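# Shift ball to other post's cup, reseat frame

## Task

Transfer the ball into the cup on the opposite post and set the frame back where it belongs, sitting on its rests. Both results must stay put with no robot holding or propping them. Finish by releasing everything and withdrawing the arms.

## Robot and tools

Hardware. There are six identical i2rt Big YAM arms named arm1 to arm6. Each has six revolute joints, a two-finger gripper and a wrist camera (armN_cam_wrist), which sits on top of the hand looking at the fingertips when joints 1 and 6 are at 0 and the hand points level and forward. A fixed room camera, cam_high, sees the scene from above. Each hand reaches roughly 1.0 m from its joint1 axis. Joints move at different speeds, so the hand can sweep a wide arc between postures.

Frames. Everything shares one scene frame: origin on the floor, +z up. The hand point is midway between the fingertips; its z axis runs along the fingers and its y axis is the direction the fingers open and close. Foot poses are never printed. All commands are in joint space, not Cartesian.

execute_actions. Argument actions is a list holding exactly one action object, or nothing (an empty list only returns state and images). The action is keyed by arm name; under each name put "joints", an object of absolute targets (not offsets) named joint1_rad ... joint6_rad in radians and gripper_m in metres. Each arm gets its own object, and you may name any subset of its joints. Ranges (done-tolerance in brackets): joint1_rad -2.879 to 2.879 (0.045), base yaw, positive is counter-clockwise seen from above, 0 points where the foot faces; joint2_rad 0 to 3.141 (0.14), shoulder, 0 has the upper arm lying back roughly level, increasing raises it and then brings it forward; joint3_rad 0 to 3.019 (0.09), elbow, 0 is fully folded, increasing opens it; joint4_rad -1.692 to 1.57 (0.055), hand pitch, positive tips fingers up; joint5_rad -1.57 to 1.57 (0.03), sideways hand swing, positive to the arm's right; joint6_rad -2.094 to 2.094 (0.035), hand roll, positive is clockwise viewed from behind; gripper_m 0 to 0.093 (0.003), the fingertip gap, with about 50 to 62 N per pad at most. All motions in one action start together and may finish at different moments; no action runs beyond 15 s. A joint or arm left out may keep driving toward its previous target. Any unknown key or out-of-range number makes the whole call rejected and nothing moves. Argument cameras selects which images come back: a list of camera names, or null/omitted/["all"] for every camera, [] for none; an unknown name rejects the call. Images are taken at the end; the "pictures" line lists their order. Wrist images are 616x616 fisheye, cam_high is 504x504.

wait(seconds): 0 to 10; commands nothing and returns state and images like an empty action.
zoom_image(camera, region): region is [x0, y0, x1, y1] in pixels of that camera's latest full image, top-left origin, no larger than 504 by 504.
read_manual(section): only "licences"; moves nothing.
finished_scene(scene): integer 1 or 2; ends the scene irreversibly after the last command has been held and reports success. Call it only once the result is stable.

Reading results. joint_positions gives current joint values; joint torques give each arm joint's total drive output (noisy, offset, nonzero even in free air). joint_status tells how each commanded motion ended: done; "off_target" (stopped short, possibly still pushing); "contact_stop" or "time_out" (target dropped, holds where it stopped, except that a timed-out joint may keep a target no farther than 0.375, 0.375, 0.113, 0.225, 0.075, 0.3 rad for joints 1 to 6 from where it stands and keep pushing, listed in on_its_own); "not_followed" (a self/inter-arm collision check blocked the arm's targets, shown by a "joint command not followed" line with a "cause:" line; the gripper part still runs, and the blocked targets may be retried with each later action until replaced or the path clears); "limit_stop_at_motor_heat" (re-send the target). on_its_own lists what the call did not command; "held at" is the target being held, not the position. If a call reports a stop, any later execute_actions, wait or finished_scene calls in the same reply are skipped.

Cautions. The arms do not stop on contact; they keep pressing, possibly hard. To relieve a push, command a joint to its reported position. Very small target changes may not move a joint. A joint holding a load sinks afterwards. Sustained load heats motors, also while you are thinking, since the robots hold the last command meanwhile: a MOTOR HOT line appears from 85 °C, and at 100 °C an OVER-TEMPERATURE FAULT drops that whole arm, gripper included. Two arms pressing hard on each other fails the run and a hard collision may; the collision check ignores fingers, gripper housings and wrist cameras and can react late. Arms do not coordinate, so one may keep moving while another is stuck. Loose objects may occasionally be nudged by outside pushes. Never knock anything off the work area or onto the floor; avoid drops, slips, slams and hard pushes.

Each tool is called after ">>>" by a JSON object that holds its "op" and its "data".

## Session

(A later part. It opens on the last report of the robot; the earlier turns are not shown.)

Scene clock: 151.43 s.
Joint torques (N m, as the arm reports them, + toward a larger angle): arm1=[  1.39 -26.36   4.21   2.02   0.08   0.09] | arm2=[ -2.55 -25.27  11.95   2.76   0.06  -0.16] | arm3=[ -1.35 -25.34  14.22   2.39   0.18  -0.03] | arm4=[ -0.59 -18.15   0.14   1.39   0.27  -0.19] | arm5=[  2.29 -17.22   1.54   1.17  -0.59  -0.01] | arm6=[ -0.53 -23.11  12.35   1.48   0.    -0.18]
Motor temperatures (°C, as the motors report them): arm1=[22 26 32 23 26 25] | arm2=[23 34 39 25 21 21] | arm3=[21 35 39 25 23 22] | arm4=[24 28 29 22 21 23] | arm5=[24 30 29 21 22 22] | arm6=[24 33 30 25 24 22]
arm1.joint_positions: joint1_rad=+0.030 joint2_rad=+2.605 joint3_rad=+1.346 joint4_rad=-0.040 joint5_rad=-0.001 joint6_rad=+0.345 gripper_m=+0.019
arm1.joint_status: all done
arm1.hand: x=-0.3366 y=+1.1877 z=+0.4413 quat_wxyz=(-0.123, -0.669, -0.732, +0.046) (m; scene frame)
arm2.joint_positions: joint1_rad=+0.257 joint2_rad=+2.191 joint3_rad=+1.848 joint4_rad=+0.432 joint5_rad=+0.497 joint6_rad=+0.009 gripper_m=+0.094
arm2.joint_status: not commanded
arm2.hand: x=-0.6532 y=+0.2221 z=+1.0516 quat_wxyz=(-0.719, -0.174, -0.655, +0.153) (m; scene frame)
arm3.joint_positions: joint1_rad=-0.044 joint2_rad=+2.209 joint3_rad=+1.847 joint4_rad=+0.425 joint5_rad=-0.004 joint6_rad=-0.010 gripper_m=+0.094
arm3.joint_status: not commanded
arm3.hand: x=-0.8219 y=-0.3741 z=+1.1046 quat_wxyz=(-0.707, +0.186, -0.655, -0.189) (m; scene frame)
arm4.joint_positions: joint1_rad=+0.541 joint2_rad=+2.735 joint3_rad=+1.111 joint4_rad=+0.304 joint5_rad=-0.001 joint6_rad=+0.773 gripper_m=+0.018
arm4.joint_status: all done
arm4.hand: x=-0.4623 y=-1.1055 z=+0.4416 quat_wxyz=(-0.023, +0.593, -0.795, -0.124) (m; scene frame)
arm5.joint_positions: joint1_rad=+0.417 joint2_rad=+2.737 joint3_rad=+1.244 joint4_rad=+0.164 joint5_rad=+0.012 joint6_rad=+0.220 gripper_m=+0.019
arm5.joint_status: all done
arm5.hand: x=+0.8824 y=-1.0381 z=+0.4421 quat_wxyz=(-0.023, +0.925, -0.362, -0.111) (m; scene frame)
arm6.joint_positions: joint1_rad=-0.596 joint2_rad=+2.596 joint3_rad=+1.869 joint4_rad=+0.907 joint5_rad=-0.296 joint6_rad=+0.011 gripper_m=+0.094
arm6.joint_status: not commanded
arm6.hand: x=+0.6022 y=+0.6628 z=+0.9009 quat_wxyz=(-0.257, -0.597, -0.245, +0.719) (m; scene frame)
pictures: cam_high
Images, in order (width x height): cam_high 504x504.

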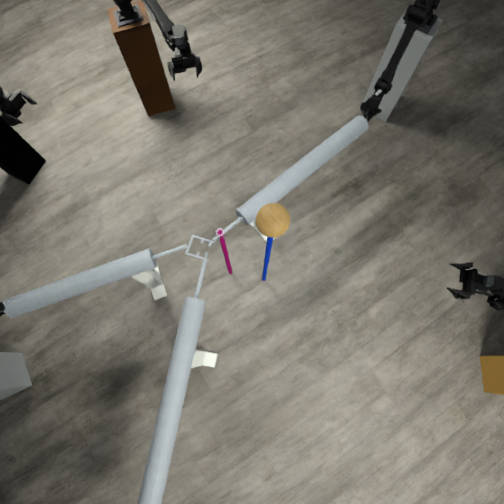

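>>> {"op": "execute_actions", "data": {"actions": [{"arm1":{"joints":{"joint1_rad":0.03,"joint2_rad":2.605}},"arm4":{"joints":{"joint2_rad":2.75}},"arm5":{"joints":{"joint1_rad":0.42,"joint2_rad":2.755}}}], "cameras": []}}

>>> {"op": "execute_actions", "data": {"actions": [{"arm1":{"joints":{"gripper_m":0.09,"joint3_rad":1.34}},"arm4":{"joints":{"gripper_m":0.09}},"arm5":{"joints":{"gripper_m":0.09,"joint3_rad":1.24}}}], "cameras": []}}

>>> {"op": "execute_actions", "data": {"actions": [{"arm1":{"joints":{"joint2_rad":2.35,"joint3_rad":1.15,"joint4_rad":-0.14}},"arm4":{"joints":{"joint2_rad":2.46,"joint3_rad":0.87,"joint4_rad":0.225}},"arm5":{"joints":{"joint2_rad":2.46,"joint3_rad":0.99,"joint4_rad":0.12}}}], "cameras": ["cam_high","arm2_cam_wrist"]}}

Scene clock: 156.77 s.
Joint torques (N m, as the arm reports them, + toward a larger angle): arm1=[  1.53 -24.28   4.45   1.75   0.06   0.03] | arm2=[ -2.46 -25.45  11.9    2.56   0.05  -0.22] | arm3=[ -1.36 -25.33  14.22   2.41   0.18  -0.03] | arm4=[ -0.79 -16.28  -0.04   1.2    0.26  -0.19] | arm5=[  1.35 -15.9    1.32   1.03  -0.56  -0.02] | arm6=[ -0.79 -22.94  12.35   1.45   0.06  -0.11]
Motor temperatures (°C, as the motors report them): arm1=[22 26 31 23 26 25] | arm2=[23 34 39 25 21 21] | arm3=[21 35 40 25 23 22] | arm4=[24 28 29 22 21 23] | arm5=[24 30 29 21 22 22] | arm6=[24 33 30 25 24 22]
arm1.joint_positions: joint1_rad=+0.030 joint2_rad=+2.615 joint3_rad=+1.351 joint4_rad=-0.035 joint5_rad=-0.001 joint6_rad=+0.344 gripper_m=+0.019
arm1.joint_status: all done
arm1.hand: x=-0.3368 y=+1.1882 z=+0.4372 quat_wxyz=(-0.122, -0.669, -0.732, +0.046) (m; scene frame)
arm2.joint_positions: joint1_rad=+0.257 joint2_rad=+2.191 joint3_rad=+1.848 joint4_rad=+0.432 joint5_rad=+0.497 joint6_rad=+0.009 gripper_m=+0.094
arm2.joint_status: not commanded
arm2.hand: x=-0.6532 y=+0.2221 z=+1.0516 quat_wxyz=(-0.719, -0.174, -0.655, +0.153) (m; scene frame)
arm3.joint_positions: joint1_rad=-0.044 joint2_rad=+2.209 joint3_rad=+1.847 joint4_rad=+0.425 joint5_rad=-0.004 joint6_rad=-0.010 gripper_m=+0.094
arm3.joint_status: not commanded
arm3.hand: x=-0.8219 y=-0.3741 z=+1.1046 quat_wxyz=(-0.707, +0.186, -0.655, -0.189) (m; scene frame)
arm4.joint_positions: joint1_rad=+0.541 joint2_rad=+2.742 joint3_rad=+1.113 joint4_rad=+0.309 joint5_rad=-0.001 joint6_rad=+0.773 gripper_m=+0.018
arm4.joint_status: all done
arm4.hand: x=-0.4619 y=-1.1062 z=+0.4392 quat_wxyz=(-0.023, +0.593, -0.795, -0.125) (m; scene frame)
arm5.joint_positions: joint1_rad=+0.416 joint2_rad=+2.744 joint3_rad=+1.248 joint4_rad=+0.168 joint5_rad=+0.012 joint6_rad=+0.220 gripper_m=+0.019
arm5.joint_status: all done
arm5.hand: x=+0.8833 y=-1.0384 z=+0.4392 quat_wxyz=(-0.022, +0.925, -0.363, -0.111) (m; scene frame)
arm6.joint_positions: joint1_rad=-0.596 joint2_rad=+2.596 joint3_rad=+1.869 joint4_rad=+0.907 joint5_rad=-0.296 joint6_rad=+0.011 gripper_m=+0.094
arm6.joint_status: not commanded
arm6.hand: x=+0.6022 y=+0.6628 z=+0.9009 quat_wxyz=(-0.257, -0.597, -0.245, +0.719) (m; scene frame)
pictures: none
No camera images: the call's "cameras" was empty. Leave "cameras" out to get every camera's image.

Scene clock: 157.47 s.
Joint torques (N m, as the arm reports them, + toward a larger angle): arm1=[  1.97 -23.92   2.95   1.78   0.04  -0.02] | arm2=[ -2.68 -25.14  11.85   2.71   0.05  -0.2 ] | arm3=[ -1.33 -25.36  14.22   2.4    0.19  -0.03] | arm4=[ -0.74 -16.47  -0.12   1.23   0.27  -0.09] | arm5=[  0.66 -15.38   0.12   1.12  -0.07  -0.04] | arm6=[ -0.15 -22.78  12.59   1.51  -0.04  -0.17]
Motor temperatures (°C, as the motors report them): arm1=[22 26 31 23 26 25] | arm2=[23 34 39 25 21 21] | arm3=[21 35 40 25 23 22] | arm4=[24 28 28 22 21 23] | arm5=[24 30 29 21 22 22] | arm6=[24 33 30 25 24 22]
arm1.joint_positions: joint1_rad=+0.030 joint2_rad=+2.615 joint3_rad=+1.340 joint4_rad=-0.035 joint5_rad=-0.001 joint6_rad=+0.351 gripper_m=+0.090
arm1.joint_status: all done
arm1.hand: x=-0.3396 y=+1.1943 z=+0.4353 quat_wxyz=(-0.117, -0.672, -0.730, +0.043) (m; scene frame)
arm2.joint_positions: joint1_rad=+0.257 joint2_rad=+2.191 joint3_rad=+1.848 joint4_rad=+0.432 joint5_rad=+0.497 joint6_rad=+0.009 gripper_m=+0.094
arm2.joint_status: not commanded
arm2.hand: x=-0.6532 y=+0.2221 z=+1.0516 quat_wxyz=(-0.719, -0.174, -0.655, +0.153) (m; scene frame)
arm3.joint_positions: joint1_rad=-0.044 joint2_rad=+2.209 joint3_rad=+1.847 joint4_rad=+0.425 joint5_rad=-0.004 joint6_rad=-0.010 gripper_m=+0.094
arm3.joint_status: not commanded
arm3.hand: x=-0.8219 y=-0.3741 z=+1.1046 quat_wxyz=(-0.707, +0.186, -0.655, -0.189) (m; scene frame)
arm4.joint_positions: joint1_rad=+0.541 joint2_rad=+2.743 joint3_rad=+1.113 joint4_rad=+0.309 joint5_rad=-0.001 joint6_rad=+0.763 gripper_m=+0.090
arm4.joint_status: all done
arm4.hand: x=-0.4617 y=-1.1066 z=+0.4388 quat_wxyz=(-0.023, +0.597, -0.792, -0.124) (m; scene frame)
arm5.joint_positions: joint1_rad=+0.416 joint2_rad=+2.744 joint3_rad=+1.246 joint4_rad=+0.168 joint5_rad=+0.002 joint6_rad=+0.220 gripper_m=+0.090
arm5.joint_status: all done
arm5.hand: x=+0.8835 y=-1.0404 z=+0.4391 quat_wxyz=(-0.017, +0.925, -0.362, -0.111) (m; scene frame)
arm6.joint_positions: joint1_rad=-0.596 joint2_rad=+2.596 joint3_rad=+1.869 joint4_rad=+0.907 joint5_rad=-0.296 joint6_rad=+0.011 gripper_m=+0.094
arm6.joint_status: not commanded
arm6.hand: x=+0.6022 y=+0.6628 z=+0.9009 quat_wxyz=(-0.257, -0.597, -0.245, +0.719) (m; scene frame)
pictures: none
No camera images: the call's "cameras" was empty. Leave "cameras" out to get every camera's image.

Scene clock: 158.67 s.
Joint torques (N m, as the arm reports them, + toward a larger angle): arm1=[  1.85 -21.46   3.81   0.52   0.05  -0.02] | arm2=[ -2.06 -25.46  11.91   2.62   0.05  -0.2 ] | arm3=[ -1.34 -25.37  14.21   2.39   0.18  -0.03] | arm4=[ -0.65 -15.21   0.68   0.39   0.27  -0.09] | arm5=[  0.84 -13.9    0.61   0.3   -0.08  -0.01] | arm6=[ -0.93 -23.26  12.32   1.58   0.02  -0.15]
Motor temperatures (°C, as the motors report them): arm1=[22 26 31 23 26 25] | arm2=[23 34 39 25 21 21] | arm3=[21 35 40 25 23 22] | arm4=[24 28 28 22 21 23] | arm5=[24 30 29 21 22 22] | arm6=[24 33 30 25 24 22]
arm1.joint_positions: joint1_rad=+0.030 joint2_rad=+2.345 joint3_rad=+1.143 joint4_rad=-0.129 joint5_rad=-0.001 joint6_rad=+0.351 gripper_m=+0.090
arm1.joint_status: all done
arm1.hand: x=-0.3512 y=+1.2171 z=+0.5351 quat_wxyz=(-0.108, -0.673, -0.731, +0.039) (m; scene frame)
arm2.joint_positions: joint1_rad=+0.257 joint2_rad=+2.191 joint3_rad=+1.848 joint4_rad=+0.432 joint5_rad=+0.497 joint6_rad=+0.009 gripper_m=+0.094
arm2.joint_status: not commanded
arm2.hand: x=-0.6532 y=+0.2221 z=+1.0516 quat_wxyz=(-0.719, -0.174, -0.655, +0.153) (m; scene frame)
arm3.joint_positions: joint1_rad=-0.044 joint2_rad=+2.209 joint3_rad=+1.847 joint4_rad=+0.425 joint5_rad=-0.004 joint6_rad=-0.010 gripper_m=+0.094
arm3.joint_status: not commanded
arm3.hand: x=-0.8219 y=-0.3741 z=+1.1046 quat_wxyz=(-0.707, +0.186, -0.655, -0.189) (m; scene frame)
arm4.joint_positions: joint1_rad=+0.541 joint2_rad=+2.453 joint3_rad=+0.873 joint4_rad=+0.237 joint5_rad=-0.001 joint6_rad=+0.762 gripper_m=+0.090
arm4.joint_status: all done
arm4.hand: x=-0.4503 y=-1.1300 z=+0.5408 quat_wxyz=(-0.022, +0.598, -0.793, -0.114) (m; scene frame)
arm5.joint_positions: joint1_rad=+0.416 joint2_rad=+2.449 joint3_rad=+0.995 joint4_rad=+0.128 joint5_rad=+0.002 joint6_rad=+0.220 gripper_m=+0.090
arm5.joint_status: all done
arm5.hand: x=+0.9021 y=-1.0510 z=+0.5468 quat_wxyz=(-0.018, +0.925, -0.362, -0.113) (m; scene frame)
arm6.joint_positions: joint1_rad=-0.596 joint2_rad=+2.596 joint3_rad=+1.869 joint4_rad=+0.907 joint5_rad=-0.296 joint6_rad=+0.011 gripper_m=+0.094
arm6.joint_status: not commanded
arm6.hand: x=+0.6022 y=+0.6628 z=+0.9009 quat_wxyz=(-0.257, -0.597, -0.245, +0.719) (m; scene frame)
pictures: arm2_cam_wrist, cam_high
Images, in order (width x height): arm2_cam_wrist 616x616, cam_high 504x504.

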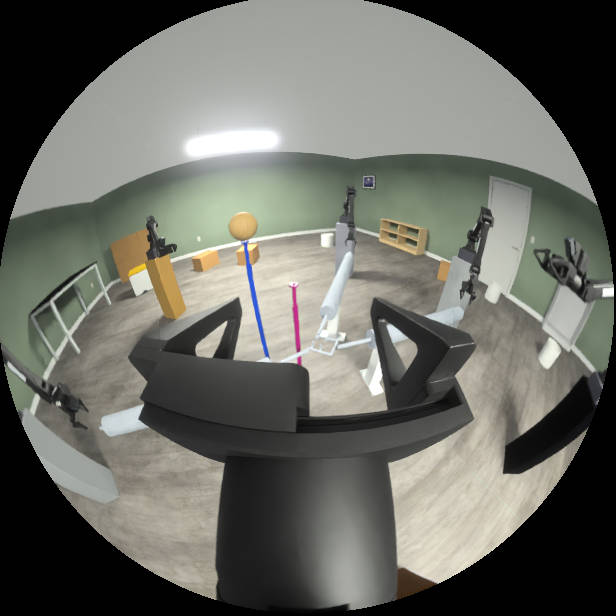

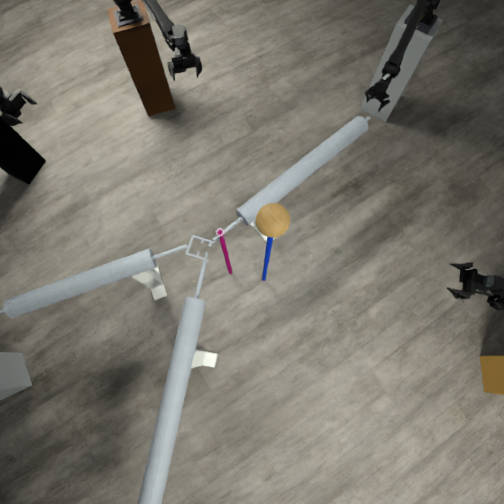

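>>> {"op": "finished_scene", "data": {"scene": 2}}

The scene is finished: the task was done.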